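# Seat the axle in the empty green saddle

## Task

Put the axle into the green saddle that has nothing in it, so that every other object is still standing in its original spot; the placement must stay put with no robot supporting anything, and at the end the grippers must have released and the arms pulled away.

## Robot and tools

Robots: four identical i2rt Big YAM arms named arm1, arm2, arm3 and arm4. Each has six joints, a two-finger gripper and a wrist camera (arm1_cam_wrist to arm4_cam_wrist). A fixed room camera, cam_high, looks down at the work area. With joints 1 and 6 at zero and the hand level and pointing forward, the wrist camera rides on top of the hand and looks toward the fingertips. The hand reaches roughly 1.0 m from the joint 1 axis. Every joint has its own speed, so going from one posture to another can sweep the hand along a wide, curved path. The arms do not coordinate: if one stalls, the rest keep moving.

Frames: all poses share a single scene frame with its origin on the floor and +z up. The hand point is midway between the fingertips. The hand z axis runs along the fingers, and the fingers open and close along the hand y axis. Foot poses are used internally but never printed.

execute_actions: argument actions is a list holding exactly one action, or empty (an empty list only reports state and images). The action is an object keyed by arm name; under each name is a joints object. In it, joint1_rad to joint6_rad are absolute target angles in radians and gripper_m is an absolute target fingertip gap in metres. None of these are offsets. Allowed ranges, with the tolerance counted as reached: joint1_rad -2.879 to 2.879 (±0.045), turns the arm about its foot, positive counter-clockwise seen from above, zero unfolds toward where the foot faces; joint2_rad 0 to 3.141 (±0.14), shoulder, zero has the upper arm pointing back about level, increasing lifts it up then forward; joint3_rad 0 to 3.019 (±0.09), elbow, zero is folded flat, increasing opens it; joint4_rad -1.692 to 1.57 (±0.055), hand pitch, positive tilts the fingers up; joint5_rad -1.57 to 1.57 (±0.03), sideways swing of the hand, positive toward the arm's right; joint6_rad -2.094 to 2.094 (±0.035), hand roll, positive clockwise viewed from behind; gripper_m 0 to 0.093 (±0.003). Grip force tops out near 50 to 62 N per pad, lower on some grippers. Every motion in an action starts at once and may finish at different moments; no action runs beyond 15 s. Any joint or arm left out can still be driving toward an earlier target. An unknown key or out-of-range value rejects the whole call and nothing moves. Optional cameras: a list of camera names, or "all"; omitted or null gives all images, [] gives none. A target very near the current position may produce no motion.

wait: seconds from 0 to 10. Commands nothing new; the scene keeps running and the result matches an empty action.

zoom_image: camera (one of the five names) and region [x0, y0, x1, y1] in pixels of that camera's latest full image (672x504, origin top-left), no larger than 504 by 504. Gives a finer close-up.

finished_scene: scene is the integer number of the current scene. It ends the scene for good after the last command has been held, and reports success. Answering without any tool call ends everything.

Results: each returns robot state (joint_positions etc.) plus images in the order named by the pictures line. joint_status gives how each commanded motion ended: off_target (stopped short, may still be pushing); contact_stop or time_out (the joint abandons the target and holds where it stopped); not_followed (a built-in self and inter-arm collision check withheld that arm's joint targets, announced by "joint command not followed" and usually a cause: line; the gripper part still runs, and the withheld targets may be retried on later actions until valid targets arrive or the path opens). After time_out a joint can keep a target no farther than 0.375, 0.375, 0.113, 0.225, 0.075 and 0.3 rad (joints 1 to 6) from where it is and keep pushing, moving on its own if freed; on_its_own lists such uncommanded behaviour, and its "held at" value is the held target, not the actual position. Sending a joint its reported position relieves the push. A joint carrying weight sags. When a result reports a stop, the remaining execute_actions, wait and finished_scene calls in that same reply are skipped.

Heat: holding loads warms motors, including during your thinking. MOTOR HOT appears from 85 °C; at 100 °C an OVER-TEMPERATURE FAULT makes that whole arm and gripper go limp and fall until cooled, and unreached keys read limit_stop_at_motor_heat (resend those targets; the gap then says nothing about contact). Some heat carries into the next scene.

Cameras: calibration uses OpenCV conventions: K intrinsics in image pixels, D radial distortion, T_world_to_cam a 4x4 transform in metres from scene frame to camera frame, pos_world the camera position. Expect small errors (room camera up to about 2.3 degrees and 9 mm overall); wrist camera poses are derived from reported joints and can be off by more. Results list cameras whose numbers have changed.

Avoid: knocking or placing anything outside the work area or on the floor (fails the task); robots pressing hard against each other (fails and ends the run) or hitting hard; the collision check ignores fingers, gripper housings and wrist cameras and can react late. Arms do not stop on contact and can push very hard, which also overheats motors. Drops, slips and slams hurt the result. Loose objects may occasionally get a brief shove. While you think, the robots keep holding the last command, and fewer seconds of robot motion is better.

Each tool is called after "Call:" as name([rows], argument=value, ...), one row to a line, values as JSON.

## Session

Call:
execute_actions(actions=[])

Scene clock: 0.00 s.
Motor temperatures (°C, as the motors report them): arm1=[26 29 35 30 28 26] | arm2=[28 30 35 28 27 29] | arm3=[30 31 33 30 28 31] | arm4=[30 31 32 28 26 29]
arm1.joint_positions: joint1_rad=+0.681 joint2_rad=+0.462 joint3_rad=+1.308 joint4_rad=-1.362 joint5_rad=-0.244 joint6_rad=-0.394 gripper_m=+0.094
arm1.joint_status: not commanded
arm1.hand: x=-0.4983 y=+0.2404 z=+1.3100 quat_wxyz=(-0.457, -0.165, -0.843, +0.231) (m; scene frame)
arm2.joint_positions: joint1_rad=+0.611 joint2_rad=+0.451 joint3_rad=+1.426 joint4_rad=-1.409 joint5_rad=+0.030 joint6_rad=-0.072 gripper_m=+0.094
arm2.joint_status: not commanded
arm2.hand: x=-0.7122 y=-0.2227 z=+1.3382 quat_wxyz=(-0.283, +0.750, -0.383, -0.460) (m; scene frame)
arm3.joint_positions: joint1_rad=+0.787 joint2_rad=+0.634 joint3_rad=+1.429 joint4_rad=-1.133 joint5_rad=-0.194 joint6_rad=+0.241 gripper_m=+0.094
arm3.joint_status: not commanded
arm3.hand: x=+0.8458 y=+0.2021 z=+1.3896 quat_wxyz=(-0.579, -0.334, -0.741, +0.064) (m; scene frame)
arm4.joint_positions: joint1_rad=+0.875 joint2_rad=+0.580 joint3_rad=+1.324 joint4_rad=-1.390 joint5_rad=+0.047 joint6_rad=-0.302 gripper_m=+0.094
arm4.joint_status: not commanded
arm4.hand: x=+0.4785 y=-0.1960 z=+1.3369 quat_wxyz=(-0.236, +0.874, -0.198, -0.376) (m; scene frame)
pictures: arm1_cam_wrist, arm2_cam_wrist, arm3_cam_wrist, arm4_cam_wrist, cam_high
camera_calibration (this result's frames):
arm1_cam_wrist: T_world_to_cam=[[-0.490251, -0.840096, 0.232147, -0.345189], [-0.834308, 0.375275, -0.403854, 0.0297169], [0.252158, -0.391672, -0.884878, 1.50132], [0, 0, 0, 1]] pos_world=[-0.523005, 0.286881, 1.42062]
arm2_cam_wrist: T_world_to_cam=[[0.837331, 0.542823, 0.0649586, 0.630572], [0.497868, -0.708059, -0.500779, 0.874329], [-0.22584, 0.451659, -0.863134, 1.22315], [0, 0, 0, 1]] pos_world=[-0.687063, -0.275657, 1.45262]
arm3_cam_wrist: T_world_to_cam=[[-0.574986, -0.764997, -0.290121, 1.04166], [-0.576384, 0.630413, -0.519962, 1.08182], [0.580665, -0.13175, -0.803412, 0.776625], [0, 0, 0, 1]] pos_world=[0.771522, 0.217193, 1.48866]
arm4_cam_wrist: T_world_to_cam=[[0.538723, 0.801458, 0.259698, -0.445044], [0.839716, -0.485844, -0.242555, -0.16804], [-0.0682247, 0.348743, -0.934732, 1.47406], [0, 0, 0, 1]] pos_world=[0.481429, -0.239026, 1.45267]
Images, in order (width x height): arm1_cam_wrist 672x504, arm2_cam_wrist 672x504, arm3_cam_wrist 672x504, arm4_cam_wrist 672x504, cam_high 672x504.

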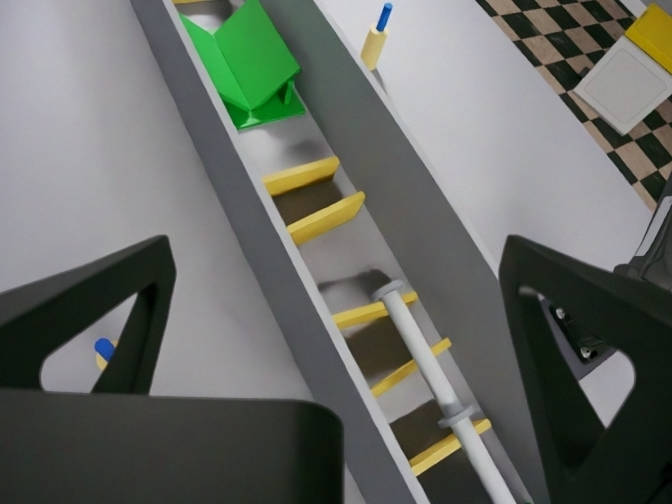

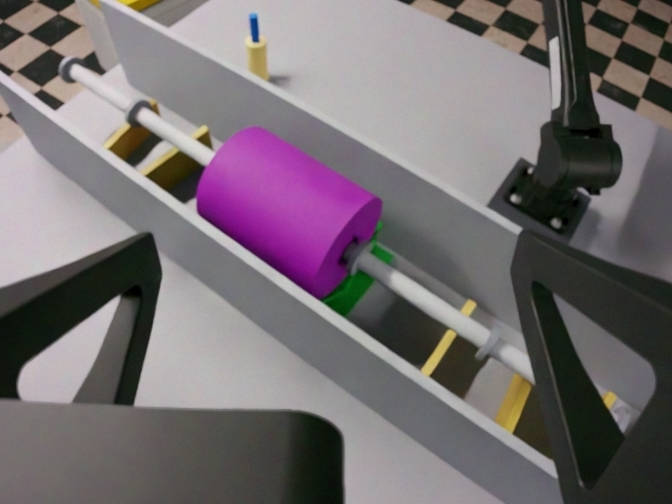

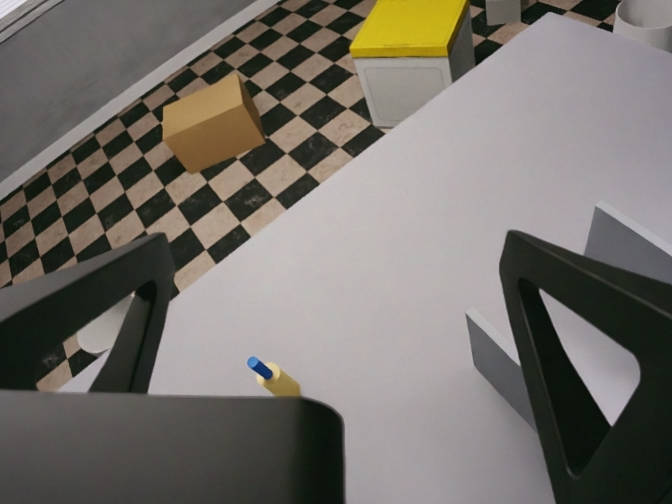

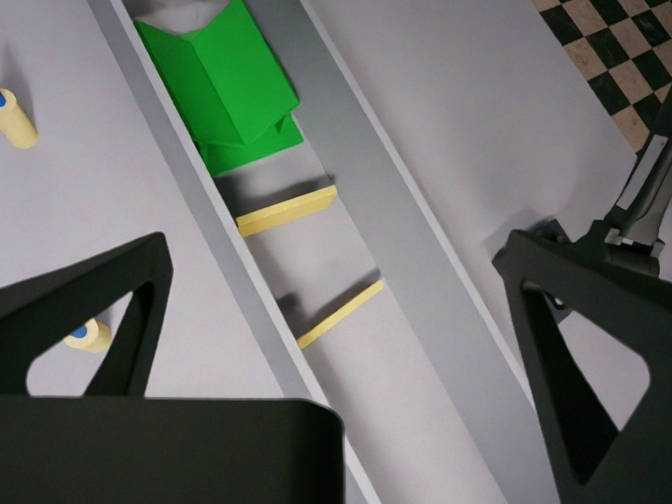

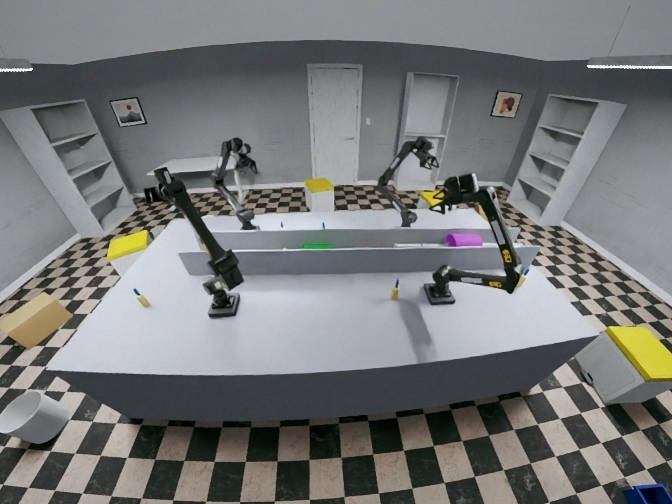

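Call:
execute_actions([
  {"arm1":{"joints":{"joint1_rad":-0.228,"joint2_rad":1.27,"joint3_rad":1.24,"joint4_rad":-1.51,"joint5_rad":0,"joint6_rad":-1.80}},"arm2":{"joints":{"joint1_rad":0.96,"joint2_rad":1.87,"joint3_rad":1.93,"joint4_rad":-1.59,"joint5_rad":0,"joint6_rad":-0.64}}},
], cameras=["cam_high","arm1_cam_wrist","arm2_cam_wrist"])

Scene clock: 7.63 s.
Motor temperatures (°C, as the motors report them): arm1=[26 30 36 30 28 26] | arm2=[28 30 36 28 27 29] | arm3=[30 31 34 30 28 31] | arm4=[30 31 34 28 26 29]
arm1.joint_positions: joint1_rad=-0.231 joint2_rad=+1.269 joint3_rad=+1.240 joint4_rad=-1.501 joint5_rad=-0.001 joint6_rad=-1.787 gripper_m=+0.094
arm1.joint_status: all done
arm1.hand: x=-0.7373 y=+0.0013 z=+1.0437 quat_wxyz=(+0.008, -0.029, -0.999, +0.027) (m; scene frame)
arm2.joint_positions: joint1_rad=+0.953 joint2_rad=+1.871 joint3_rad=+1.915 joint4_rad=-1.580 joint5_rad=+0.002 joint6_rad=-0.631 gripper_m=+0.094
arm2.joint_status: all done
arm2.hand: x=-1.1054 y=+0.0081 z=+1.0149 quat_wxyz=(-0.011, +1.000, -0.011, -0.017) (m; scene frame)
arm3.joint_positions: joint1_rad=+0.787 joint2_rad=+0.634 joint3_rad=+1.429 joint4_rad=-1.133 joint5_rad=-0.194 joint6_rad=+0.241 gripper_m=+0.094
arm3.joint_status: not commanded
arm3.hand: x=+0.8458 y=+0.2021 z=+1.3896 quat_wxyz=(-0.579, -0.334, -0.741, +0.064) (m; scene frame)
arm4.joint_positions: joint1_rad=+0.875 joint2_rad=+0.580 joint3_rad=+1.324 joint4_rad=-1.390 joint5_rad=+0.047 joint6_rad=-0.302 gripper_m=+0.094
arm4.joint_status: not commanded
arm4.hand: x=+0.4785 y=-0.1960 z=+1.3369 quat_wxyz=(-0.236, +0.874, -0.198, -0.376) (m; scene frame)
pictures: arm1_cam_wrist, arm2_cam_wrist, cam_high
camera_calibration (this result's frames):
arm1_cam_wrist: T_world_to_cam=[[-0.0625813, -0.996716, 0.0513834, -0.0972568], [-0.796599, 0.0809002, 0.59907, -1.20601], [-0.60126, -0.00344138, -0.799046, 0.512929], [0, 0, 0, 1]] pos_world=[-0.658391, 0.00239441, 1.13734]
arm2_cam_wrist: T_world_to_cam=[[0.030922, 0.999265, 0.0226701, 0.00332591], [0.835628, -0.0382898, 0.547959, 0.375227], [0.548424, 0.00199977, -0.836198, 1.58321], [0, 0, 0, 1]] pos_world=[-1.18193, 0.00787782, 1.1182]
Images, in order (width x height): arm1_cam_wrist 672x504, arm2_cam_wrist 672x504, cam_high 672x504.

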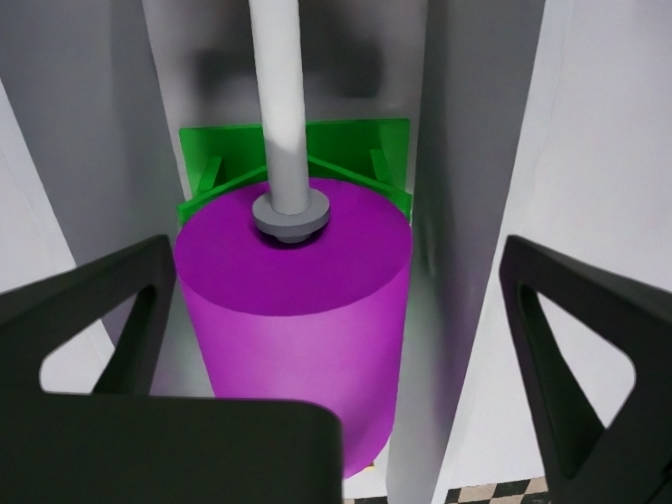

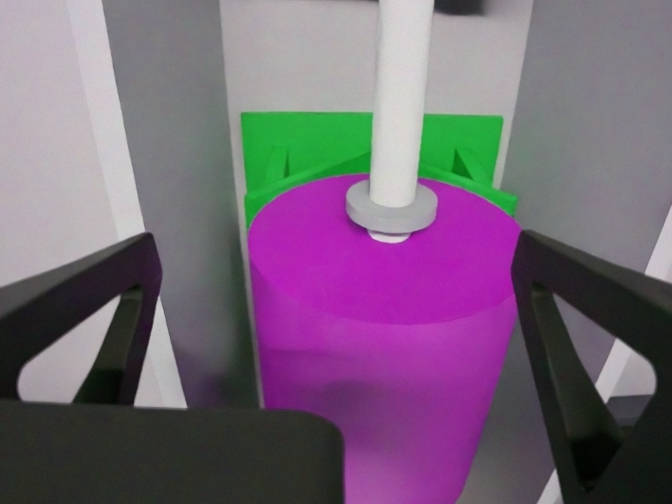

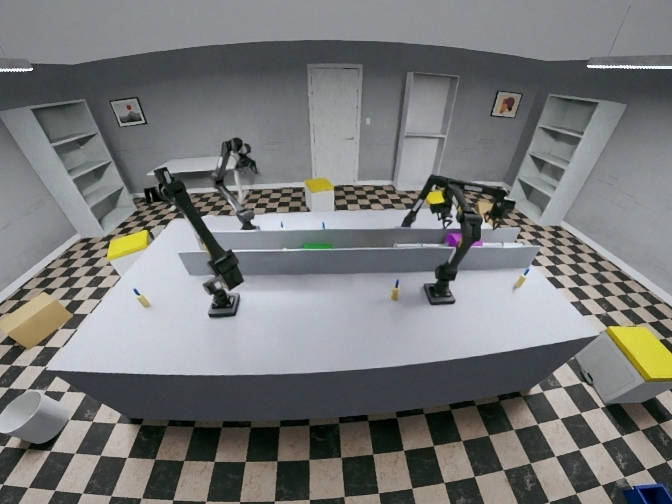

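Call:
execute_actions([
  {"arm1":{"joints":{"joint1_rad":-0.255,"joint2_rad":1.35,"joint3_rad":0.87,"joint4_rad":-1.09,"joint6_rad":-1.84}},"arm2":{"joints":{"joint1_rad":0.935,"joint2_rad":1.99,"joint3_rad":1.79,"joint4_rad":-1.37,"joint6_rad":-0.67}}},
], cameras=["arm1_cam_wrist","arm2_cam_wrist"])

Scene clock: 13.83 s.
Motor temperatures (°C, as the motors report them): arm1=[26 30 37 30 28 26] | arm2=[28 32 38 28 27 29] | arm3=[30 31 35 30 28 31] | arm4=[30 30 35 28 26 29]
arm1.joint_positions: joint1_rad=-0.250 joint2_rad=+1.348 joint3_rad=+0.875 joint4_rad=-1.099 joint5_rad=-0.001 joint6_rad=-1.828 gripper_m=+0.094
arm1.joint_status: all done
arm1.hand: x=-0.7387 y=+0.0221 z=+0.8825 quat_wxyz=(+0.003, -0.018, -1.000, +0.006) (m; scene frame)
arm2.joint_positions: joint1_rad=+0.941 joint2_rad=+1.988 joint3_rad=+1.786 joint4_rad=-1.380 joint5_rad=+0.002 joint6_rad=-0.661 gripper_m=+0.094
arm2.joint_status: all done
arm2.hand: x=-1.1179 y=+0.0261 z=+0.8985 quat_wxyz=(+0.002, +1.000, -0.002, +0.001) (m; scene frame)
arm3.joint_positions: joint1_rad=+0.787 joint2_rad=+0.634 joint3_rad=+1.429 joint4_rad=-1.133 joint5_rad=-0.194 joint6_rad=+0.241 gripper_m=+0.094
arm3.joint_status: not commanded
arm3.hand: x=+0.8458 y=+0.2021 z=+1.3896 quat_wxyz=(-0.579, -0.334, -0.741, +0.064) (m; scene frame)
arm4.joint_positions: joint1_rad=+0.875 joint2_rad=+0.580 joint3_rad=+1.324 joint4_rad=-1.390 joint5_rad=+0.047 joint6_rad=-0.302 gripper_m=+0.094
arm4.joint_status: not commanded
arm4.hand: x=+0.4785 y=-0.1960 z=+1.3369 quat_wxyz=(-0.236, +0.874, -0.198, -0.376) (m; scene frame)
pictures: arm1_cam_wrist, arm2_cam_wrist
camera_calibration (this result's frames):
arm1_cam_wrist: T_world_to_cam=[[-0.0409737, -0.999115, 0.00954953, -0.015351], [-0.804377, 0.0386541, 0.59286, -1.11157], [-0.592704, 0.0166103, -0.805249, 0.394765], [0, 0, 0, 1]] pos_world=[-0.660768, 0.021072, 0.977034]
arm2_cam_wrist: T_world_to_cam=[[0.0120892, 0.99992, -0.00372718, -0.00900644], [0.815854, -0.00770852, 0.578207, 0.400036], [0.578132, -0.0100309, -0.815881, 1.50801], [0, 0, 0, 1]] pos_world=[-1.19809, 0.0272161, 0.999021]
Images, in order (width x height): arm1_cam_wrist 672x504, arm2_cam_wrist 672x504.

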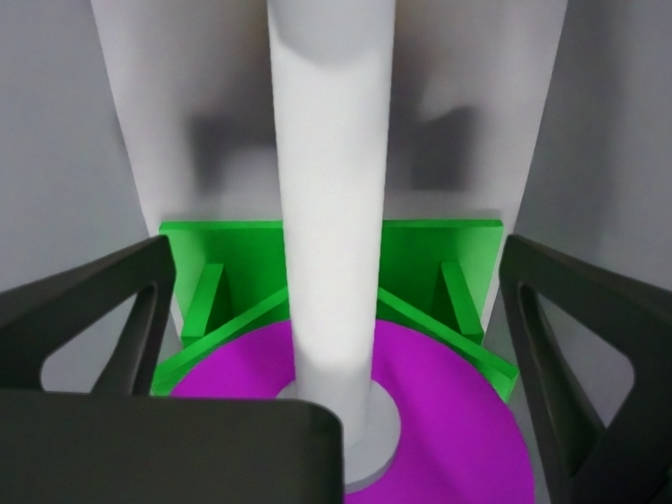

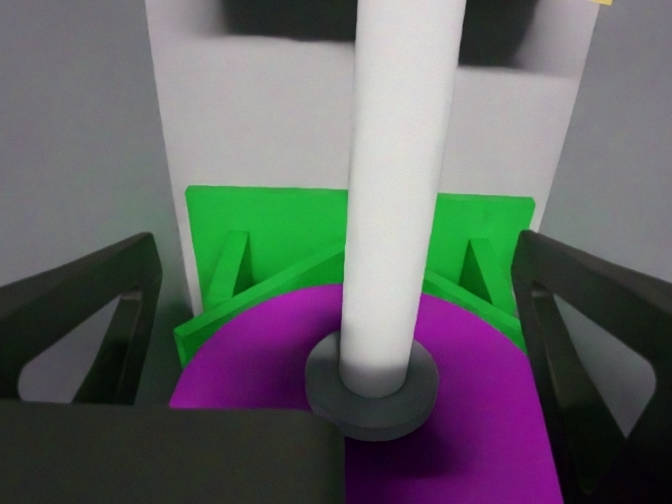

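Call:
execute_actions([
  {"arm1":{"joints":{"joint2_rad":1.375,"joint3_rad":0.825,"joint4_rad":-1.03}},"arm2":{"joints":{"joint1_rad":0.905,"joint2_rad":2.02,"joint3_rad":1.74,"joint4_rad":-1.28,"joint6_rad":-0.70}}},
], cameras=[])

Call:
execute_actions([
  {"arm1":{"joints":{"gripper_m":0}},"arm2":{"joints":{"gripper_m":0}}},
], cameras=["arm1_cam_wrist","arm2_cam_wrist"])

Scene clock: 17.60 s.
Motor temperatures (°C, as the motors report them): arm1=[26 30 37 30 28 26] | arm2=[28 32 39 28 27 29] | arm3=[30 31 35 30 28 31] | arm4=[30 30 35 28 26 29]
arm1.joint_positions: joint1_rad=-0.250 joint2_rad=+1.358 joint3_rad=+0.832 joint4_rad=-1.040 joint5_rad=-0.001 joint6_rad=-1.828 gripper_m=+0.094
arm1.joint_status: all done
arm1.hand: x=-0.7375 y=+0.0260 z=+0.8649 quat_wxyz=(+0.004, -0.017, -1.000, +0.010) (m; scene frame)
arm2.joint_positions: joint1_rad=+0.904 joint2_rad=+1.988 joint3_rad=+1.747 joint4_rad=-1.291 joint5_rad=+0.002 joint6_rad=-0.690 gripper_m=+0.094
arm2.joint_status: all done
arm2.hand: x=-1.1106 y=+0.0492 z=+0.8837 quat_wxyz=(-0.013, +1.000, -0.006, -0.018) (m; scene frame)
arm3.joint_positions: joint1_rad=+0.787 joint2_rad=+0.634 joint3_rad=+1.429 joint4_rad=-1.133 joint5_rad=-0.194 joint6_rad=+0.241 gripper_m=+0.094
arm3.joint_status: not commanded
arm3.hand: x=+0.8458 y=+0.2021 z=+1.3896 quat_wxyz=(-0.579, -0.334, -0.741, +0.064) (m; scene frame)
arm4.joint_positions: joint1_rad=+0.875 joint2_rad=+0.580 joint3_rad=+1.324 joint4_rad=-1.390 joint5_rad=+0.047 joint6_rad=-0.302 gripper_m=+0.094
arm4.joint_status: not commanded
arm4.hand: x=+0.4785 y=-0.1960 z=+1.3369 quat_wxyz=(-0.236, +0.874, -0.198, -0.376) (m; scene frame)
pictures: none
No camera images: the call's "cameras" was empty. Leave "cameras" out to get every camera's image.

Scene clock: 18.33 s.
Motor temperatures (°C, as the motors report them): arm1=[26 30 37 30 28 26] | arm2=[28 32 39 28 27 29] | arm3=[30 31 35 30 28 31] | arm4=[30 30 35 28 26 29]
arm1.joint_positions: joint1_rad=-0.250 joint2_rad=+1.358 joint3_rad=+0.832 joint4_rad=-1.027 joint5_rad=-0.003 joint6_rad=-1.829 gripper_m=+0.023
arm1.joint_status: gripper_m off_target (ended at +0.023, target +0.000)
arm1.hand: x=-0.7381 y=+0.0229 z=+0.8649 quat_wxyz=(+0.004, -0.017, -1.000, +0.016) (m; scene frame)
arm2.joint_positions: joint1_rad=+0.913 joint2_rad=+1.988 joint3_rad=+1.743 joint4_rad=-1.305 joint5_rad=-0.007 joint6_rad=-0.689 gripper_m=+0.020
arm2.joint_status: gripper_m off_target (ended at +0.020, target +0.000)
arm2.hand: x=-1.1114 y=+0.0411 z=+0.8826 quat_wxyz=(-0.004, +1.000, -0.002, -0.014) (m; scene frame)
arm3.joint_positions: joint1_rad=+0.787 joint2_rad=+0.634 joint3_rad=+1.429 joint4_rad=-1.133 joint5_rad=-0.194 joint6_rad=+0.241 gripper_m=+0.094
arm3.joint_status: not commanded
arm3.hand: x=+0.8458 y=+0.2021 z=+1.3896 quat_wxyz=(-0.579, -0.334, -0.741, +0.064) (m; scene frame)
arm4.joint_positions: joint1_rad=+0.875 joint2_rad=+0.580 joint3_rad=+1.324 joint4_rad=-1.390 joint5_rad=+0.047 joint6_rad=-0.302 gripper_m=+0.094
arm4.joint_status: not commanded
arm4.hand: x=+0.4785 y=-0.1960 z=+1.3369 quat_wxyz=(-0.236, +0.874, -0.198, -0.376) (m; scene frame)
pictures: arm1_cam_wrist, arm2_cam_wrist
camera_calibration (this result's frames):
arm1_cam_wrist: T_world_to_cam=[[-0.0392805, -0.998822, 0.028482, -0.0294767], [-0.802247, 0.0485171, 0.595017, -1.10125], [-0.595698, 0.000522962, -0.803208, 0.377287], [0, 0, 0, 1]] pos_world=[-0.659883, 0.02379, 0.959141]
arm2_cam_wrist: T_world_to_cam=[[0.0121978, 0.999887, 0.00875986, -0.035054], [0.833319, -0.0150069, 0.552589, 0.446363], [0.552658, 0.000559414, -0.833408, 1.47813], [0, 0, 0, 1]] pos_world=[-1.18843, 0.0409217, 0.985536]
Images, in order (width x height): arm1_cam_wrist 672x504, arm2_cam_wrist 672x504.

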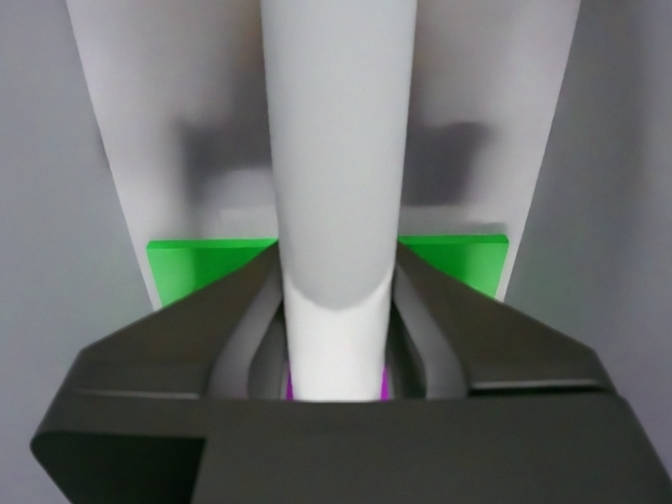

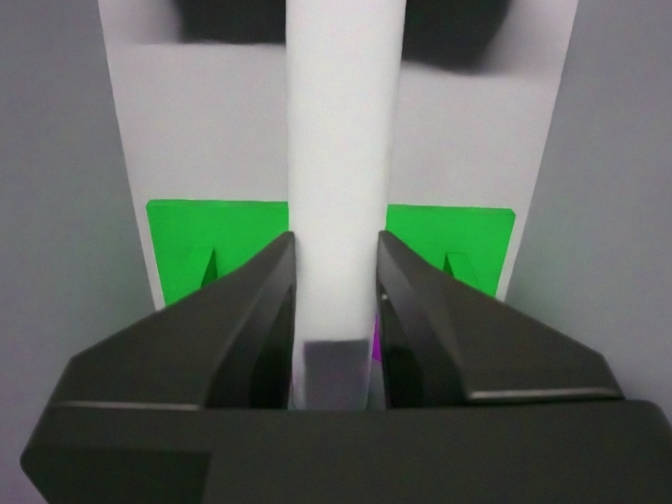

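Call:
execute_actions([
  {"arm2":{"joints":{"gripper_m":0.07}}},
], cameras=[])

Call:
execute_actions([
  {"arm2":{"joints":{"joint2_rad":1.99,"joint3_rad":1.69,"joint4_rad":-1.26}}},
], cameras=[])

Call:
execute_actions([
  {"arm2":{"joints":{"gripper_m":0}}},
], cameras=[])

Scene clock: 21.77 s.
Motor temperatures (°C, as the motors report them): arm1=[26 30 37 30 28 26] | arm2=[28 32 39 28 27 29] | arm3=[30 31 36 30 28 31] | arm4=[30 30 36 28 26 29]
arm1.joint_positions: joint1_rad=-0.250 joint2_rad=+1.358 joint3_rad=+0.832 joint4_rad=-1.027 joint5_rad=-0.003 joint6_rad=-1.829 gripper_m=+0.023
arm1.joint_status: not commanded
arm1.hand: x=-0.7381 y=+0.0229 z=+0.8649 quat_wxyz=(+0.004, -0.017, -1.000, +0.016) (m; scene frame)
arm2.joint_positions: joint1_rad=+0.912 joint2_rad=+1.988 joint3_rad=+1.743 joint4_rad=-1.291 joint5_rad=-0.003 joint6_rad=-0.690 gripper_m=+0.070
arm2.joint_status: all done
arm2.hand: x=-1.1136 y=+0.0441 z=+0.8827 quat_wxyz=(-0.010, +1.000, -0.002, -0.018) (m; scene frame)
arm3.joint_positions: joint1_rad=+0.787 joint2_rad=+0.634 joint3_rad=+1.429 joint4_rad=-1.133 joint5_rad=-0.194 joint6_rad=+0.241 gripper_m=+0.094
arm3.joint_status: not commanded
arm3.hand: x=+0.8458 y=+0.2021 z=+1.3896 quat_wxyz=(-0.579, -0.334, -0.741, +0.064) (m; scene frame)
arm4.joint_positions: joint1_rad=+0.875 joint2_rad=+0.580 joint3_rad=+1.324 joint4_rad=-1.390 joint5_rad=+0.047 joint6_rad=-0.302 gripper_m=+0.094
arm4.joint_status: not commanded
arm4.hand: x=+0.4785 y=-0.1960 z=+1.3369 quat_wxyz=(-0.236, +0.874, -0.198, -0.376) (m; scene frame)
pictures: none
No camera images: the call's "cameras" was empty. Leave "cameras" out to get every camera's image.

Scene clock: 22.40 s.
Motor temperatures (°C, as the motors report them): arm1=[26 30 37 30 28 26] | arm2=[28 32 39 28 27 29] | arm3=[30 31 36 30 28 31] | arm4=[30 30 36 28 26 29]
arm1.joint_positions: joint1_rad=-0.250 joint2_rad=+1.358 joint3_rad=+0.832 joint4_rad=-1.027 joint5_rad=-0.003 joint6_rad=-1.829 gripper_m=+0.023
arm1.joint_status: not commanded
arm1.hand: x=-0.7381 y=+0.0229 z=+0.8649 quat_wxyz=(+0.004, -0.017, -1.000, +0.016) (m; scene frame)
arm2.joint_positions: joint1_rad=+0.912 joint2_rad=+1.988 joint3_rad=+1.695 joint4_rad=-1.270 joint5_rad=-0.003 joint6_rad=-0.691 gripper_m=+0.070
arm2.joint_status: all done
arm2.hand: x=-1.1048 y=+0.0367 z=+0.8648 quat_wxyz=(-0.002, +1.000, -0.001, -0.008) (m; scene frame)
arm3.joint_positions: joint1_rad=+0.787 joint2_rad=+0.634 joint3_rad=+1.429 joint4_rad=-1.133 joint5_rad=-0.194 joint6_rad=+0.241 gripper_m=+0.094
arm3.joint_status: not commanded
arm3.hand: x=+0.8458 y=+0.2021 z=+1.3896 quat_wxyz=(-0.579, -0.334, -0.741, +0.064) (m; scene frame)
arm4.joint_positions: joint1_rad=+0.875 joint2_rad=+0.580 joint3_rad=+1.324 joint4_rad=-1.390 joint5_rad=+0.047 joint6_rad=-0.302 gripper_m=+0.094
arm4.joint_status: not commanded
arm4.hand: x=+0.4785 y=-0.1960 z=+1.3369 quat_wxyz=(-0.236, +0.874, -0.198, -0.376) (m; scene frame)
pictures: none
No camera images: the call's "cameras" was empty. Leave "cameras" out to get every camera's image.

Scene clock: 23.07 s.
Motor temperatures (°C, as the motors report them): arm1=[26 30 37 30 28 26] | arm2=[28 33 39 28 27 29] | arm3=[30 31 36 30 28 31] | arm4=[30 30 36 28 26 29]
arm1.joint_positions: joint1_rad=-0.250 joint2_rad=+1.358 joint3_rad=+0.832 joint4_rad=-1.027 joint5_rad=-0.003 joint6_rad=-1.830 gripper_m=+0.023
arm1.joint_status: not commanded
arm1.hand: x=-0.7381 y=+0.0229 z=+0.8649 quat_wxyz=(+0.004, -0.017, -1.000, +0.016) (m; scene frame)
arm2.joint_positions: joint1_rad=+0.909 joint2_rad=+1.988 joint3_rad=+1.695 joint4_rad=-1.260 joint5_rad=+0.001 joint6_rad=-0.686 gripper_m=+0.024
arm2.joint_status: gripper_m off_target (ended at +0.024, target +0.000)
arm2.hand: x=-1.1049 y=+0.0401 z=+0.8648 quat_wxyz=(-0.006, +1.000, -0.005, -0.010) (m; scene frame)
arm3.joint_positions: joint1_rad=+0.787 joint2_rad=+0.634 joint3_rad=+1.429 joint4_rad=-1.133 joint5_rad=-0.194 joint6_rad=+0.241 gripper_m=+0.094
arm3.joint_status: not commanded
arm3.hand: x=+0.8458 y=+0.2021 z=+1.3896 quat_wxyz=(-0.579, -0.334, -0.741, +0.064) (m; scene frame)
arm4.joint_positions: joint1_rad=+0.875 joint2_rad=+0.580 joint3_rad=+1.324 joint4_rad=-1.390 joint5_rad=+0.047 joint6_rad=-0.302 gripper_m=+0.094
arm4.joint_status: not commanded
arm4.hand: x=+0.4785 y=-0.1960 z=+1.3369 quat_wxyz=(-0.236, +0.874, -0.198, -0.376) (m; scene frame)
pictures: none
No camera images: the call's "cameras" was empty. Leave "cameras" out to get every camera's image.

Call:
execute_actions([
  {"arm1":{"joints":{"joint2_rad":1.21,"joint3_rad":1.25,"joint4_rad":-1.51}},"arm2":{"joints":{"joint2_rad":1.90,"joint3_rad":2.09,"joint4_rad":-1.66}}},
], cameras=[])

Call:
execute_actions([
  {"arm1":{"joints":{"joint1_rad":0.34,"joint2_rad":1.23,"joint3_rad":1.27,"joint4_rad":-1.51,"joint6_rad":-1.245}},"arm2":{"joints":{"joint1_rad":0.64,"joint2_rad":1.53,"joint3_rad":1.625,"joint4_rad":-1.565,"joint6_rad":-0.97}}},
], cameras=[])

Call:
execute_actions([
  {"arm1":{"joints":{"joint1_rad":0.765,"joint2_rad":1.50,"joint3_rad":1.54,"joint4_rad":-1.51,"joint6_rad":-0.81}},"arm2":{"joints":{"joint1_rad":0.205,"joint2_rad":1.34,"joint3_rad":1.42,"joint4_rad":-1.55,"joint6_rad":-1.40}},"arm4":{"joints":{"joint1_rad":1.0,"joint2_rad":1.97,"joint3_rad":2.30,"joint4_rad":-1.69,"joint5_rad":0,"joint6_rad":-0.6}}},
], cameras=[])

Call:
execute_actions([
  {"arm1":{"joints":{"joint1_rad":1.0,"joint2_rad":1.90,"joint3_rad":2.07,"joint4_rad":-1.62,"joint6_rad":-0.575}},"arm2":{"joints":{"joint1_rad":-0.30,"joint2_rad":1.38,"joint3_rad":1.46,"joint4_rad":-1.55,"joint6_rad":-1.91}}},
], cameras=["cam_high","arm4_cam_wrist"])

Scene clock: 36.10 s.
Motor temperatures (°C, as the motors report them): arm1=[26 30 38 30 28 26] | arm2=[28 34 40 28 27 29] | arm3=[30 31 36 30 28 31] | arm4=[30 30 36 28 26 29]
arm1.joint_positions: joint1_rad=-0.246 joint2_rad=+1.234 joint3_rad=+1.175 joint4_rad=-1.504 joint5_rad=-0.001 joint6_rad=-1.838 gripper_m=+0.023
arm1.joint_status: all done
arm1.hand: x=-0.7363 y=+0.0238 z=+1.0297 quat_wxyz=(+0.004, -0.011, -1.000, +0.011) (m; scene frame)
arm2.joint_positions: joint1_rad=+0.911 joint2_rad=+1.920 joint3_rad=+2.044 joint4_rad=-1.642 joint5_rad=-0.007 joint6_rad=-0.690 gripper_m=+0.024
arm2.joint_status: all done
arm2.hand: x=-1.1049 y=+0.0382 z=+1.0360 quat_wxyz=(-0.014, +1.000, -0.003, -0.026) (m; scene frame)
arm3.joint_positions: joint1_rad=+0.787 joint2_rad=+0.634 joint3_rad=+1.429 joint4_rad=-1.133 joint5_rad=-0.194 joint6_rad=+0.241 gripper_m=+0.094
arm3.joint_status: not commanded
arm3.hand: x=+0.8458 y=+0.2021 z=+1.3896 quat_wxyz=(-0.579, -0.334, -0.741, +0.064) (m; scene frame)
arm4.joint_positions: joint1_rad=+0.875 joint2_rad=+0.580 joint3_rad=+1.324 joint4_rad=-1.390 joint5_rad=+0.047 joint6_rad=-0.302 gripper_m=+0.094
arm4.joint_status: not commanded
arm4.hand: x=+0.4785 y=-0.1960 z=+1.3369 quat_wxyz=(-0.236, +0.874, -0.198, -0.376) (m; scene frame)
pictures: none
No camera images: the call's "cameras" was empty. Leave "cameras" out to get every camera's image.

Scene clock: 38.73 s.
Motor temperatures (°C, as the motors report them): arm1=[26 30 40 30 28 26] | arm2=[28 34 41 28 27 29] | arm3=[30 31 37 30 28 31] | arm4=[30 30 36 29 26 29]
arm1.joint_positions: joint1_rad=+0.330 joint2_rad=+1.237 joint3_rad=+1.180 joint4_rad=-1.531 joint5_rad=+0.002 joint6_rad=-1.266 gripper_m=+0.023
arm1.joint_status: joint3_rad time_out (moved +0.005 of +0.095); the others done
arm1.on_its_own: joint3_rad reads +1.180 and still pushes toward +1.270 since a time_out
arm1.hand: x=-0.5428 y=+0.0282 z=+1.0290 quat_wxyz=(+0.007, -0.008, -1.000, -0.001) (m; scene frame)
arm2.joint_positions: joint1_rad=+0.638 joint2_rad=+1.549 joint3_rad=+1.603 joint4_rad=-1.578 joint5_rad=-0.007 joint6_rad=-0.955 gripper_m=+0.024
arm2.joint_status: all done
arm2.hand: x=-0.9077 y=+0.0402 z=+1.0558 quat_wxyz=(-0.017, +1.000, -0.006, -0.020) (m; scene frame)
arm3.joint_positions: joint1_rad=+0.787 joint2_rad=+0.634 joint3_rad=+1.429 joint4_rad=-1.133 joint5_rad=-0.194 joint6_rad=+0.241 gripper_m=+0.094
arm3.joint_status: not commanded
arm3.hand: x=+0.8458 y=+0.2021 z=+1.3896 quat_wxyz=(-0.579, -0.334, -0.741, +0.064) (m; scene frame)
arm4.joint_positions: joint1_rad=+0.875 joint2_rad=+0.580 joint3_rad=+1.324 joint4_rad=-1.390 joint5_rad=+0.047 joint6_rad=-0.302 gripper_m=+0.094
arm4.joint_status: not commanded
arm4.hand: x=+0.4785 y=-0.1960 z=+1.3369 quat_wxyz=(-0.236, +0.874, -0.198, -0.376) (m; scene frame)
pictures: none
No camera images: the call's "cameras" was empty. Leave "cameras" out to get every camera's image.

not run: a stop came earlier in this reply.

not run: a stop came earlier in this reply.

Fine; continue with arm2 slightly lower.

Call:
execute_actions([
  {"arm1":{"joints":{"joint1_rad":0.765,"joint2_rad":1.50,"joint3_rad":1.54,"joint4_rad":-1.51,"joint6_rad":-0.81}},"arm2":{"joints":{"joint1_rad":0.205,"joint2_rad":1.34,"joint3_rad":1.36,"joint4_rad":-1.53,"joint6_rad":-1.40}},"arm4":{"joints":{"joint1_rad":1.0,"joint2_rad":1.97,"joint3_rad":2.30,"joint4_rad":-1.69,"joint5_rad":0,"joint6_rad":-0.6}}},
], cameras=[])

Call:
execute_actions([
  {"arm1":{"joints":{"joint1_rad":1.0,"joint2_rad":1.90,"joint3_rad":2.07,"joint4_rad":-1.62,"joint6_rad":-0.575}},"arm2":{"joints":{"joint1_rad":-0.30,"joint2_rad":1.38,"joint3_rad":1.42,"joint4_rad":-1.54,"joint6_rad":-1.91}}},
], cameras=["cam_high","arm4_cam_wrist"])

Scene clock: 45.60 s.
Motor temperatures (°C, as the motors report them): arm1=[26 30 43 30 28 26] | arm2=[28 33 42 28 27 30] | arm3=[30 31 37 30 28 31] | arm4=[30 31 37 28 26 29]
arm1.joint_positions: joint1_rad=+0.771 joint2_rad=+1.529 joint3_rad=+1.454 joint4_rad=-1.514 joint5_rad=-0.002 joint6_rad=-0.802 gripper_m=+0.023
arm1.joint_status: all done
arm1.hand: x=-0.3385 y=+0.0171 z=+1.0222 quat_wxyz=(+0.009, -0.020, -1.000, +0.000) (m; scene frame)
arm2.joint_positions: joint1_rad=+0.192 joint2_rad=+1.351 joint3_rad=+1.343 joint4_rad=-1.541 joint5_rad=-0.002 joint6_rad=-1.381 gripper_m=+0.024
arm2.joint_status: all done
arm2.hand: x=-0.6996 y=+0.0380 z=+1.0347 quat_wxyz=(-0.010, +1.000, -0.017, -0.006) (m; scene frame)
arm3.joint_positions: joint1_rad=+0.787 joint2_rad=+0.634 joint3_rad=+1.429 joint4_rad=-1.133 joint5_rad=-0.194 joint6_rad=+0.241 gripper_m=+0.094
arm3.joint_status: not commanded
arm3.hand: x=+0.8458 y=+0.2021 z=+1.3896 quat_wxyz=(-0.579, -0.334, -0.741, +0.064) (m; scene frame)
arm4.joint_positions: joint1_rad=+0.997 joint2_rad=+1.999 joint3_rad=+2.239 joint4_rad=-1.670 joint5_rad=+0.004 joint6_rad=-0.591 gripper_m=+0.094
arm4.joint_status: all done
joint sent to its limit — the command would take arm4.joint4_rad past its lower limit, so that joint was sent only as far as its limit.
arm4.hand: x=+0.1063 y=+0.0181 z=+1.1221 quat_wxyz=(-0.039, +0.998, -0.005, -0.054) (m; scene frame)
pictures: none
No camera images: the call's "cameras" was empty. Leave "cameras" out to get every camera's image.

Scene clock: 48.13 s.
Motor temperatures (°C, as the motors report them): arm1=[26 31 44 30 28 26] | arm2=[28 33 43 28 27 30] | arm3=[30 31 37 30 28 31] | arm4=[30 31 38 28 26 29]
arm1.joint_positions: joint1_rad=+1.010 joint2_rad=+1.942 joint3_rad=+1.986 joint4_rad=-1.630 joint5_rad=+0.003 joint6_rad=-0.570 gripper_m=+0.023
arm1.joint_status: all done
arm1.hand: x=-0.1443 y=+0.0120 z=+1.0136 quat_wxyz=(+0.010, -0.017, -1.000, +0.004) (m; scene frame)
arm2.joint_positions: joint1_rad=-0.301 joint2_rad=+1.397 joint3_rad=+1.352 joint4_rad=-1.540 joint5_rad=+0.007 joint6_rad=-1.874 gripper_m=+0.024
arm2.joint_status: joint6_rad time_out (moved -0.493 of -0.529); the others done
arm2.on_its_own: joint6_rad reads -1.874 and still pushes toward -1.910 since a time_out
arm2.hand: x=-0.5044 y=+0.0282 z=+1.0194 quat_wxyz=(+0.008, +1.000, -0.016, -0.003) (m; scene frame)
arm3.joint_positions: joint1_rad=+0.787 joint2_rad=+0.634 joint3_rad=+1.429 joint4_rad=-1.133 joint5_rad=-0.194 joint6_rad=+0.241 gripper_m=+0.094
arm3.joint_status: not commanded
arm3.hand: x=+0.8458 y=+0.2021 z=+1.3896 quat_wxyz=(-0.579, -0.334, -0.741, +0.064) (m; scene frame)
arm4.joint_positions: joint1_rad=+0.997 joint2_rad=+1.999 joint3_rad=+2.239 joint4_rad=-1.670 joint5_rad=+0.004 joint6_rad=-0.591 gripper_m=+0.094
arm4.joint_status: not commanded
arm4.hand: x=+0.1063 y=+0.0181 z=+1.1221 quat_wxyz=(-0.039, +0.998, -0.005, -0.054) (m; scene frame)
pictures: arm4_cam_wrist, cam_high
camera_calibration (this result's frames):
arm4_cam_wrist: T_world_to_cam=[[0.0304628, 0.995756, 0.0868449, -0.115892], [0.860466, -0.0703352, 0.50463, -0.651673], [0.508597, 0.0593546, -0.858956, 1.03218], [0, 0, 0, 1]] pos_world=[0.0393112, 0.00829997, 1.22551]
Images, in order (width x height): arm4_cam_wrist 672x504, cam_high 672x504.

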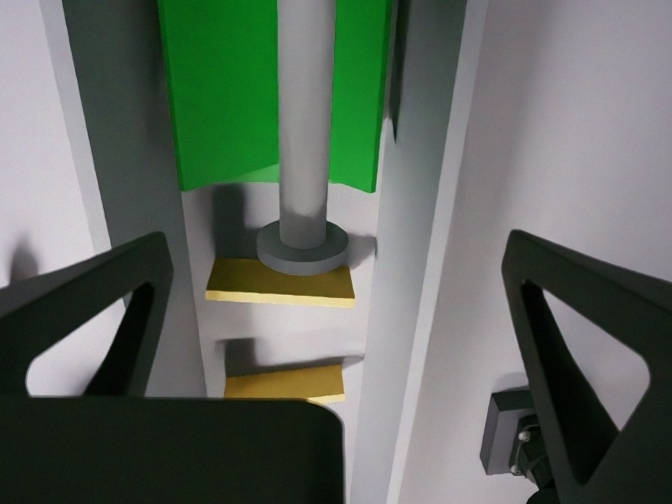

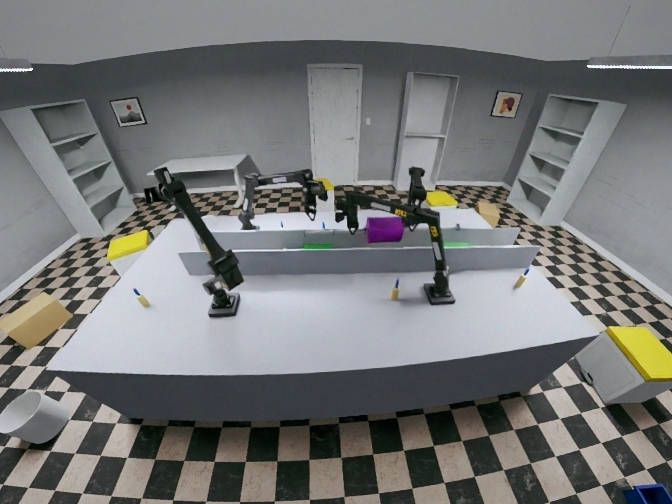

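Call:
execute_actions([
  {"arm4":{"joints":{"joint2_rad":2.0,"joint3_rad":1.94,"joint4_rad":-1.49}},"arm2":{"joints":{"joint6_rad":-1.875}}},
], cameras=[])

Call:
execute_actions([
  {"arm4":{"joints":{"gripper_m":0}}},
], cameras=["arm4_cam_wrist"])

Scene clock: 53.07 s.
Motor temperatures (°C, as the motors report them): arm1=[26 32 46 30 28 26] | arm2=[28 33 45 28 27 30] | arm3=[30 31 37 30 28 31] | arm4=[30 32 38 28 26 29]
arm1.joint_positions: joint1_rad=+1.010 joint2_rad=+1.942 joint3_rad=+1.986 joint4_rad=-1.630 joint5_rad=+0.003 joint6_rad=-0.569 gripper_m=+0.023
arm1.joint_status: not commanded
arm1.hand: x=-0.1445 y=+0.0118 z=+1.0136 quat_wxyz=(+0.010, -0.017, -1.000, +0.004) (m; scene frame)
arm2.joint_positions: joint1_rad=-0.301 joint2_rad=+1.397 joint3_rad=+1.352 joint4_rad=-1.540 joint5_rad=+0.007 joint6_rad=-1.870 gripper_m=+0.024
arm2.joint_status: all done
arm2.hand: x=-0.5044 y=+0.0282 z=+1.0194 quat_wxyz=(+0.008, +1.000, -0.018, -0.003) (m; scene frame)
arm3.joint_positions: joint1_rad=+0.787 joint2_rad=+0.634 joint3_rad=+1.429 joint4_rad=-1.133 joint5_rad=-0.194 joint6_rad=+0.241 gripper_m=+0.094
arm3.joint_status: not commanded
arm3.hand: x=+0.8458 y=+0.2021 z=+1.3896 quat_wxyz=(-0.579, -0.334, -0.741, +0.064) (m; scene frame)
arm4.joint_positions: joint1_rad=+0.997 joint2_rad=+2.013 joint3_rad=+1.938 joint4_rad=-1.502 joint5_rad=+0.004 joint6_rad=-0.592 gripper_m=+0.094
arm4.joint_status: all done
arm4.hand: x=+0.1250 y=+0.0051 z=+0.9977 quat_wxyz=(+0.002, +1.000, -0.005, +0.006) (m; scene frame)
pictures: none
No camera images: the call's "cameras" was empty. Leave "cameras" out to get every camera's image.

Scene clock: 53.80 s.
Motor temperatures (°C, as the motors report them): arm1=[26 32 46 30 28 26] | arm2=[28 33 45 28 27 30] | arm3=[30 31 37 30 28 31] | arm4=[30 32 38 28 26 29]
arm1.joint_positions: joint1_rad=+1.008 joint2_rad=+1.942 joint3_rad=+1.987 joint4_rad=-1.629 joint5_rad=+0.003 joint6_rad=-0.568 gripper_m=+0.023
arm1.joint_status: not commanded
arm1.hand: x=-0.1447 y=+0.0107 z=+1.0139 quat_wxyz=(+0.009, -0.019, -1.000, +0.005) (m; scene frame)
arm2.joint_positions: joint1_rad=-0.301 joint2_rad=+1.397 joint3_rad=+1.352 joint4_rad=-1.543 joint5_rad=+0.006 joint6_rad=-1.868 gripper_m=+0.024
arm2.joint_status: not commanded
arm2.hand: x=-0.5048 y=+0.0276 z=+1.0194 quat_wxyz=(+0.009, +1.000, -0.020, -0.003) (m; scene frame)
arm3.joint_positions: joint1_rad=+0.787 joint2_rad=+0.634 joint3_rad=+1.429 joint4_rad=-1.133 joint5_rad=-0.194 joint6_rad=+0.241 gripper_m=+0.094
arm3.joint_status: not commanded
arm3.hand: x=+0.8458 y=+0.2021 z=+1.3896 quat_wxyz=(-0.579, -0.334, -0.741, +0.064) (m; scene frame)
arm4.joint_positions: joint1_rad=+0.995 joint2_rad=+2.013 joint3_rad=+1.938 joint4_rad=-1.497 joint5_rad=+0.004 joint6_rad=-0.581 gripper_m=+0.024
arm4.joint_status: gripper_m off_target (ended at +0.024, target +0.000)
arm4.hand: x=+0.1245 y=+0.0068 z=+0.9977 quat_wxyz=(+0.000, +1.000, -0.011, +0.004) (m; scene frame)
pictures: arm4_cam_wrist
camera_calibration (this result's frames):
arm4_cam_wrist: T_world_to_cam=[[0.0368991, 0.999259, 0.0109405, -0.0194953], [0.795159, -0.03599, 0.605332, -0.697945], [0.605278, -0.0136368, -0.795898, 0.842299], [0, 0, 0, 1]] pos_world=[0.0458719, 0.0058481, 1.09309]
Images, in order (width x height): arm4_cam_wrist 672x504.

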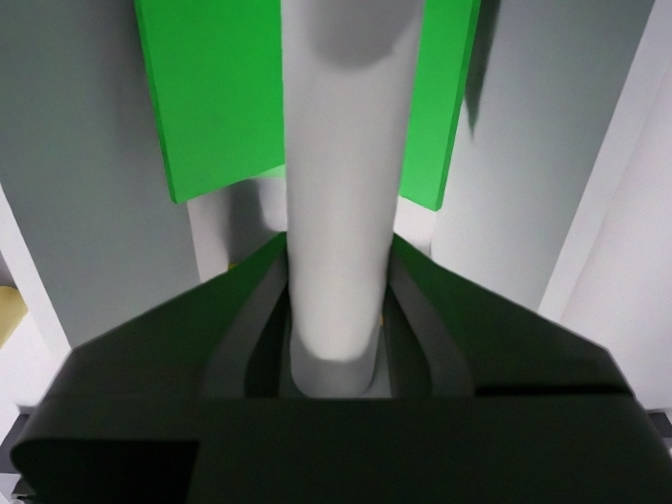

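Call:
execute_actions([
  {"arm4":{"joints":{"joint2_rad":1.98,"joint3_rad":1.99}},"arm2":{"joints":{"joint3_rad":1.43}},"arm1":{"joints":{"gripper_m":0.093,"joint2_rad":1.942,"joint3_rad":1.987}}},
], cameras=[])

Call:
execute_actions([
  {"arm1":{"joints":{"joint2_rad":1.75,"joint3_rad":2.0}}},
], cameras=[])

Call:
execute_actions([
  {"arm1":{"joints":{"joint2_rad":0.5,"joint3_rad":0.8,"joint6_rad":-1.955}}},
], cameras=[])

Call:
execute_actions([
  {"arm1":{"joints":{"joint1_rad":-0.37}}},
], cameras=[])

Call:
execute_actions([
  {"arm1":{"joints":{"joint2_rad":1.22,"joint3_rad":1.36,"joint4_rad":-1.66}}},
], cameras=["arm1_cam_wrist","cam_high"])

Scene clock: 59.23 s.
Motor temperatures (°C, as the motors report them): arm1=[26 33 47 30 28 26] | arm2=[28 33 47 28 27 30] | arm3=[30 31 37 30 28 31] | arm4=[30 32 38 28 26 29]
arm1.joint_positions: joint1_rad=+1.008 joint2_rad=+1.939 joint3_rad=+1.987 joint4_rad=-1.628 joint5_rad=+0.003 joint6_rad=-0.568 gripper_m=+0.093
arm1.joint_status: all done
arm1.hand: x=-0.1447 y=+0.0107 z=+1.0155 quat_wxyz=(+0.008, -0.019, -1.000, +0.006) (m; scene frame)
arm2.joint_positions: joint1_rad=-0.301 joint2_rad=+1.397 joint3_rad=+1.352 joint4_rad=-1.543 joint5_rad=+0.006 joint6_rad=-1.868 gripper_m=+0.024
arm2.joint_status: all done
arm2.hand: x=-0.5048 y=+0.0276 z=+1.0194 quat_wxyz=(+0.009, +1.000, -0.020, -0.004) (m; scene frame)
arm3.joint_positions: joint1_rad=+0.787 joint2_rad=+0.634 joint3_rad=+1.429 joint4_rad=-1.133 joint5_rad=-0.194 joint6_rad=+0.241 gripper_m=+0.094
arm3.joint_status: not commanded
arm3.hand: x=+0.8458 y=+0.2021 z=+1.3896 quat_wxyz=(-0.579, -0.334, -0.741, +0.064) (m; scene frame)
arm4.joint_positions: joint1_rad=+0.995 joint2_rad=+2.014 joint3_rad=+1.938 joint4_rad=-1.495 joint5_rad=+0.004 joint6_rad=-0.580 gripper_m=+0.024
arm4.joint_status: all done
arm4.hand: x=+0.1241 y=+0.0071 z=+0.9970 quat_wxyz=(+0.000, +1.000, -0.012, +0.004) (m; scene frame)
pictures: none
No camera images: the call's "cameras" was empty. Leave "cameras" out to get every camera's image.

Scene clock: 60.53 s.
Motor temperatures (°C, as the motors report them): arm1=[26 33 46 30 28 26] | arm2=[28 33 47 28 27 30] | arm3=[30 31 37 30 28 31] | arm4=[30 32 38 28 26 29]
arm1.joint_positions: joint1_rad=+1.008 joint2_rad=+1.727 joint3_rad=+1.987 joint4_rad=-1.627 joint5_rad=+0.003 joint6_rad=-0.568 gripper_m=+0.093
arm1.joint_status: all done
arm1.hand: x=-0.1719 y=+0.0317 z=+1.1348 quat_wxyz=(-0.080, -0.018, -0.995, +0.064) (m; scene frame)
arm2.joint_positions: joint1_rad=-0.301 joint2_rad=+1.397 joint3_rad=+1.352 joint4_rad=-1.543 joint5_rad=+0.006 joint6_rad=-1.868 gripper_m=+0.024
arm2.joint_status: not commanded
arm2.hand: x=-0.5048 y=+0.0276 z=+1.0194 quat_wxyz=(+0.009, +1.000, -0.020, -0.004) (m; scene frame)
arm3.joint_positions: joint1_rad=+0.787 joint2_rad=+0.634 joint3_rad=+1.429 joint4_rad=-1.133 joint5_rad=-0.194 joint6_rad=+0.241 gripper_m=+0.094
arm3.joint_status: not commanded
arm3.hand: x=+0.8458 y=+0.2021 z=+1.3896 quat_wxyz=(-0.579, -0.334, -0.741, +0.064) (m; scene frame)
arm4.joint_positions: joint1_rad=+0.995 joint2_rad=+2.014 joint3_rad=+1.938 joint4_rad=-1.495 joint5_rad=+0.004 joint6_rad=-0.580 gripper_m=+0.024
arm4.joint_status: not commanded
arm4.hand: x=+0.1241 y=+0.0071 z=+0.9970 quat_wxyz=(+0.000, +1.000, -0.012, +0.004) (m; scene frame)
pictures: none
No camera images: the call's "cameras" was empty. Leave "cameras" out to get every camera's image.

Scene clock: 62.60 s.
Motor temperatures (°C, as the motors report them): arm1=[26 32 45 30 28 26] | arm2=[28 33 48 28 27 30] | arm3=[30 31 37 30 28 31] | arm4=[30 33 38 28 26 29]
arm1.joint_positions: joint1_rad=+1.008 joint2_rad=+0.504 joint3_rad=+0.807 joint4_rad=-1.620 joint5_rad=+0.003 joint6_rad=-1.942 gripper_m=+0.093
arm1.joint_status: all done
arm1.hand: x=-0.5160 y=+0.2678 z=+1.0314 quat_wxyz=(-0.029, +0.615, -0.778, +0.124) (m; scene frame)
arm2.joint_positions: joint1_rad=-0.301 joint2_rad=+1.397 joint3_rad=+1.352 joint4_rad=-1.543 joint5_rad=+0.006 joint6_rad=-1.868 gripper_m=+0.024
arm2.joint_status: not commanded
arm2.hand: x=-0.5048 y=+0.0276 z=+1.0194 quat_wxyz=(+0.009, +1.000, -0.020, -0.004) (m; scene frame)
arm3.joint_positions: joint1_rad=+0.787 joint2_rad=+0.634 joint3_rad=+1.429 joint4_rad=-1.133 joint5_rad=-0.194 joint6_rad=+0.241 gripper_m=+0.094
arm3.joint_status: not commanded
arm3.hand: x=+0.8458 y=+0.2021 z=+1.3896 quat_wxyz=(-0.579, -0.334, -0.741, +0.064) (m; scene frame)
arm4.joint_positions: joint1_rad=+0.995 joint2_rad=+2.014 joint3_rad=+1.938 joint4_rad=-1.495 joint5_rad=+0.004 joint6_rad=-0.580 gripper_m=+0.024
arm4.joint_status: not commanded
arm4.hand: x=+0.1241 y=+0.0071 z=+0.9970 quat_wxyz=(+0.000, +1.000, -0.012, +0.004) (m; scene frame)
pictures: none
No camera images: the call's "cameras" was empty. Leave "cameras" out to get every camera's image.

Scene clock: 64.27 s.
Motor temperatures (°C, as the motors report them): arm1=[26 32 45 30 28 26] | arm2=[28 33 49 28 27 30] | arm3=[30 31 37 30 28 31] | arm4=[30 33 38 28 26 29]
arm1.joint_positions: joint1_rad=-0.366 joint2_rad=+0.504 joint3_rad=+0.807 joint4_rad=-1.620 joint5_rad=+0.000 joint6_rad=-1.943 gripper_m=+0.093
arm1.joint_status: all done
arm1.hand: x=-0.6979 y=+0.2167 z=+1.0334 quat_wxyz=(+0.052, -0.017, -0.991, +0.124) (m; scene frame)
arm2.joint_positions: joint1_rad=-0.301 joint2_rad=+1.397 joint3_rad=+1.352 joint4_rad=-1.543 joint5_rad=+0.006 joint6_rad=-1.868 gripper_m=+0.024
arm2.joint_status: not commanded
arm2.hand: x=-0.5048 y=+0.0276 z=+1.0194 quat_wxyz=(+0.009, +1.000, -0.020, -0.004) (m; scene frame)
arm3.joint_positions: joint1_rad=+0.787 joint2_rad=+0.634 joint3_rad=+1.429 joint4_rad=-1.133 joint5_rad=-0.194 joint6_rad=+0.241 gripper_m=+0.094
arm3.joint_status: not commanded
arm3.hand: x=+0.8458 y=+0.2021 z=+1.3896 quat_wxyz=(-0.579, -0.334, -0.741, +0.064) (m; scene frame)
arm4.joint_positions: joint1_rad=+0.995 joint2_rad=+2.014 joint3_rad=+1.938 joint4_rad=-1.495 joint5_rad=+0.004 joint6_rad=-0.580 gripper_m=+0.024
arm4.joint_status: not commanded
arm4.hand: x=+0.1241 y=+0.0071 z=+0.9970 quat_wxyz=(+0.000, +1.000, -0.012, +0.004) (m; scene frame)
pictures: none
No camera images: the call's "cameras" was empty. Leave "cameras" out to get every camera's image.

Scene clock: 65.70 s.
Motor temperatures (°C, as the motors report them): arm1=[26 32 45 30 28 26] | arm2=[28 33 49 28 27 30] | arm3=[30 31 37 30 28 31] | arm4=[30 33 39 28 26 29]
arm1.joint_positions: joint1_rad=-0.366 joint2_rad=+1.224 joint3_rad=+1.313 joint4_rad=-1.660 joint5_rad=+0.000 joint6_rad=-1.944 gripper_m=+0.093
arm1.joint_status: all done
arm1.hand: x=-0.7722 y=+0.0446 z=+1.0853 quat_wxyz=(+0.004, -0.017, -1.000, +0.007) (m; scene frame)
arm2.joint_positions: joint1_rad=-0.301 joint2_rad=+1.397 joint3_rad=+1.352 joint4_rad=-1.543 joint5_rad=+0.006 joint6_rad=-1.868 gripper_m=+0.024
arm2.joint_status: not commanded
arm2.hand: x=-0.5048 y=+0.0276 z=+1.0194 quat_wxyz=(+0.009, +1.000, -0.020, -0.004) (m; scene frame)
arm3.joint_positions: joint1_rad=+0.787 joint2_rad=+0.634 joint3_rad=+1.429 joint4_rad=-1.133 joint5_rad=-0.194 joint6_rad=+0.241 gripper_m=+0.094
arm3.joint_status: not commanded
arm3.hand: x=+0.8458 y=+0.2021 z=+1.3896 quat_wxyz=(-0.579, -0.334, -0.741, +0.064) (m; scene frame)
arm4.joint_positions: joint1_rad=+0.995 joint2_rad=+2.014 joint3_rad=+1.938 joint4_rad=-1.495 joint5_rad=+0.004 joint6_rad=-0.580 gripper_m=+0.024
arm4.joint_status: not commanded
arm4.hand: x=+0.1241 y=+0.0071 z=+0.9970 quat_wxyz=(+0.000, +1.000, -0.012, +0.004) (m; scene frame)
pictures: arm1_cam_wrist, cam_high
camera_calibration (this result's frames):
arm1_cam_wrist: T_world_to_cam=[[-0.0402095, -0.999135, 0.0106192, 0.00328162], [-0.803295, 0.0386448, 0.594326, -1.26037], [-0.594223, 0.0153673, -0.804154, 0.535508], [0, 0, 0, 1]] pos_world=[-0.694102, 0.043756, 1.17966]
Images, in order (width x height): arm1_cam_wrist 672x504, cam_high 672x504.

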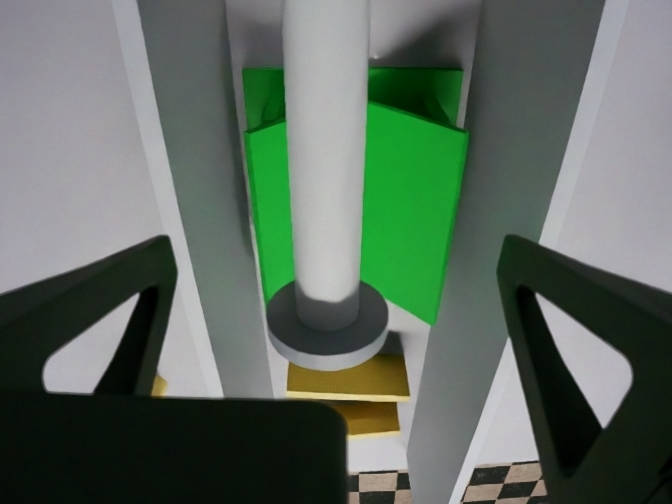

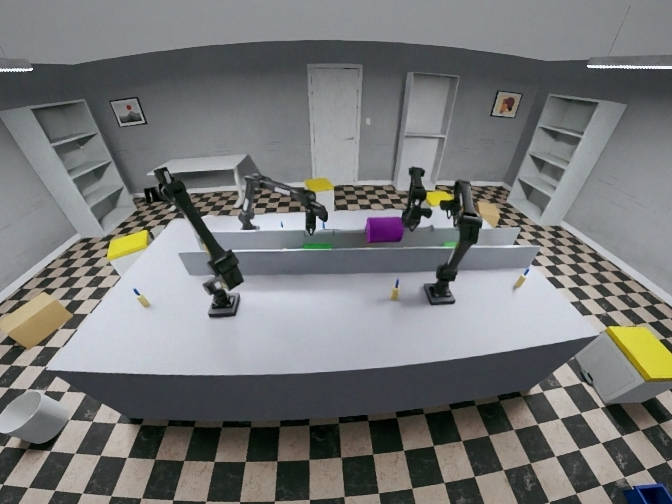

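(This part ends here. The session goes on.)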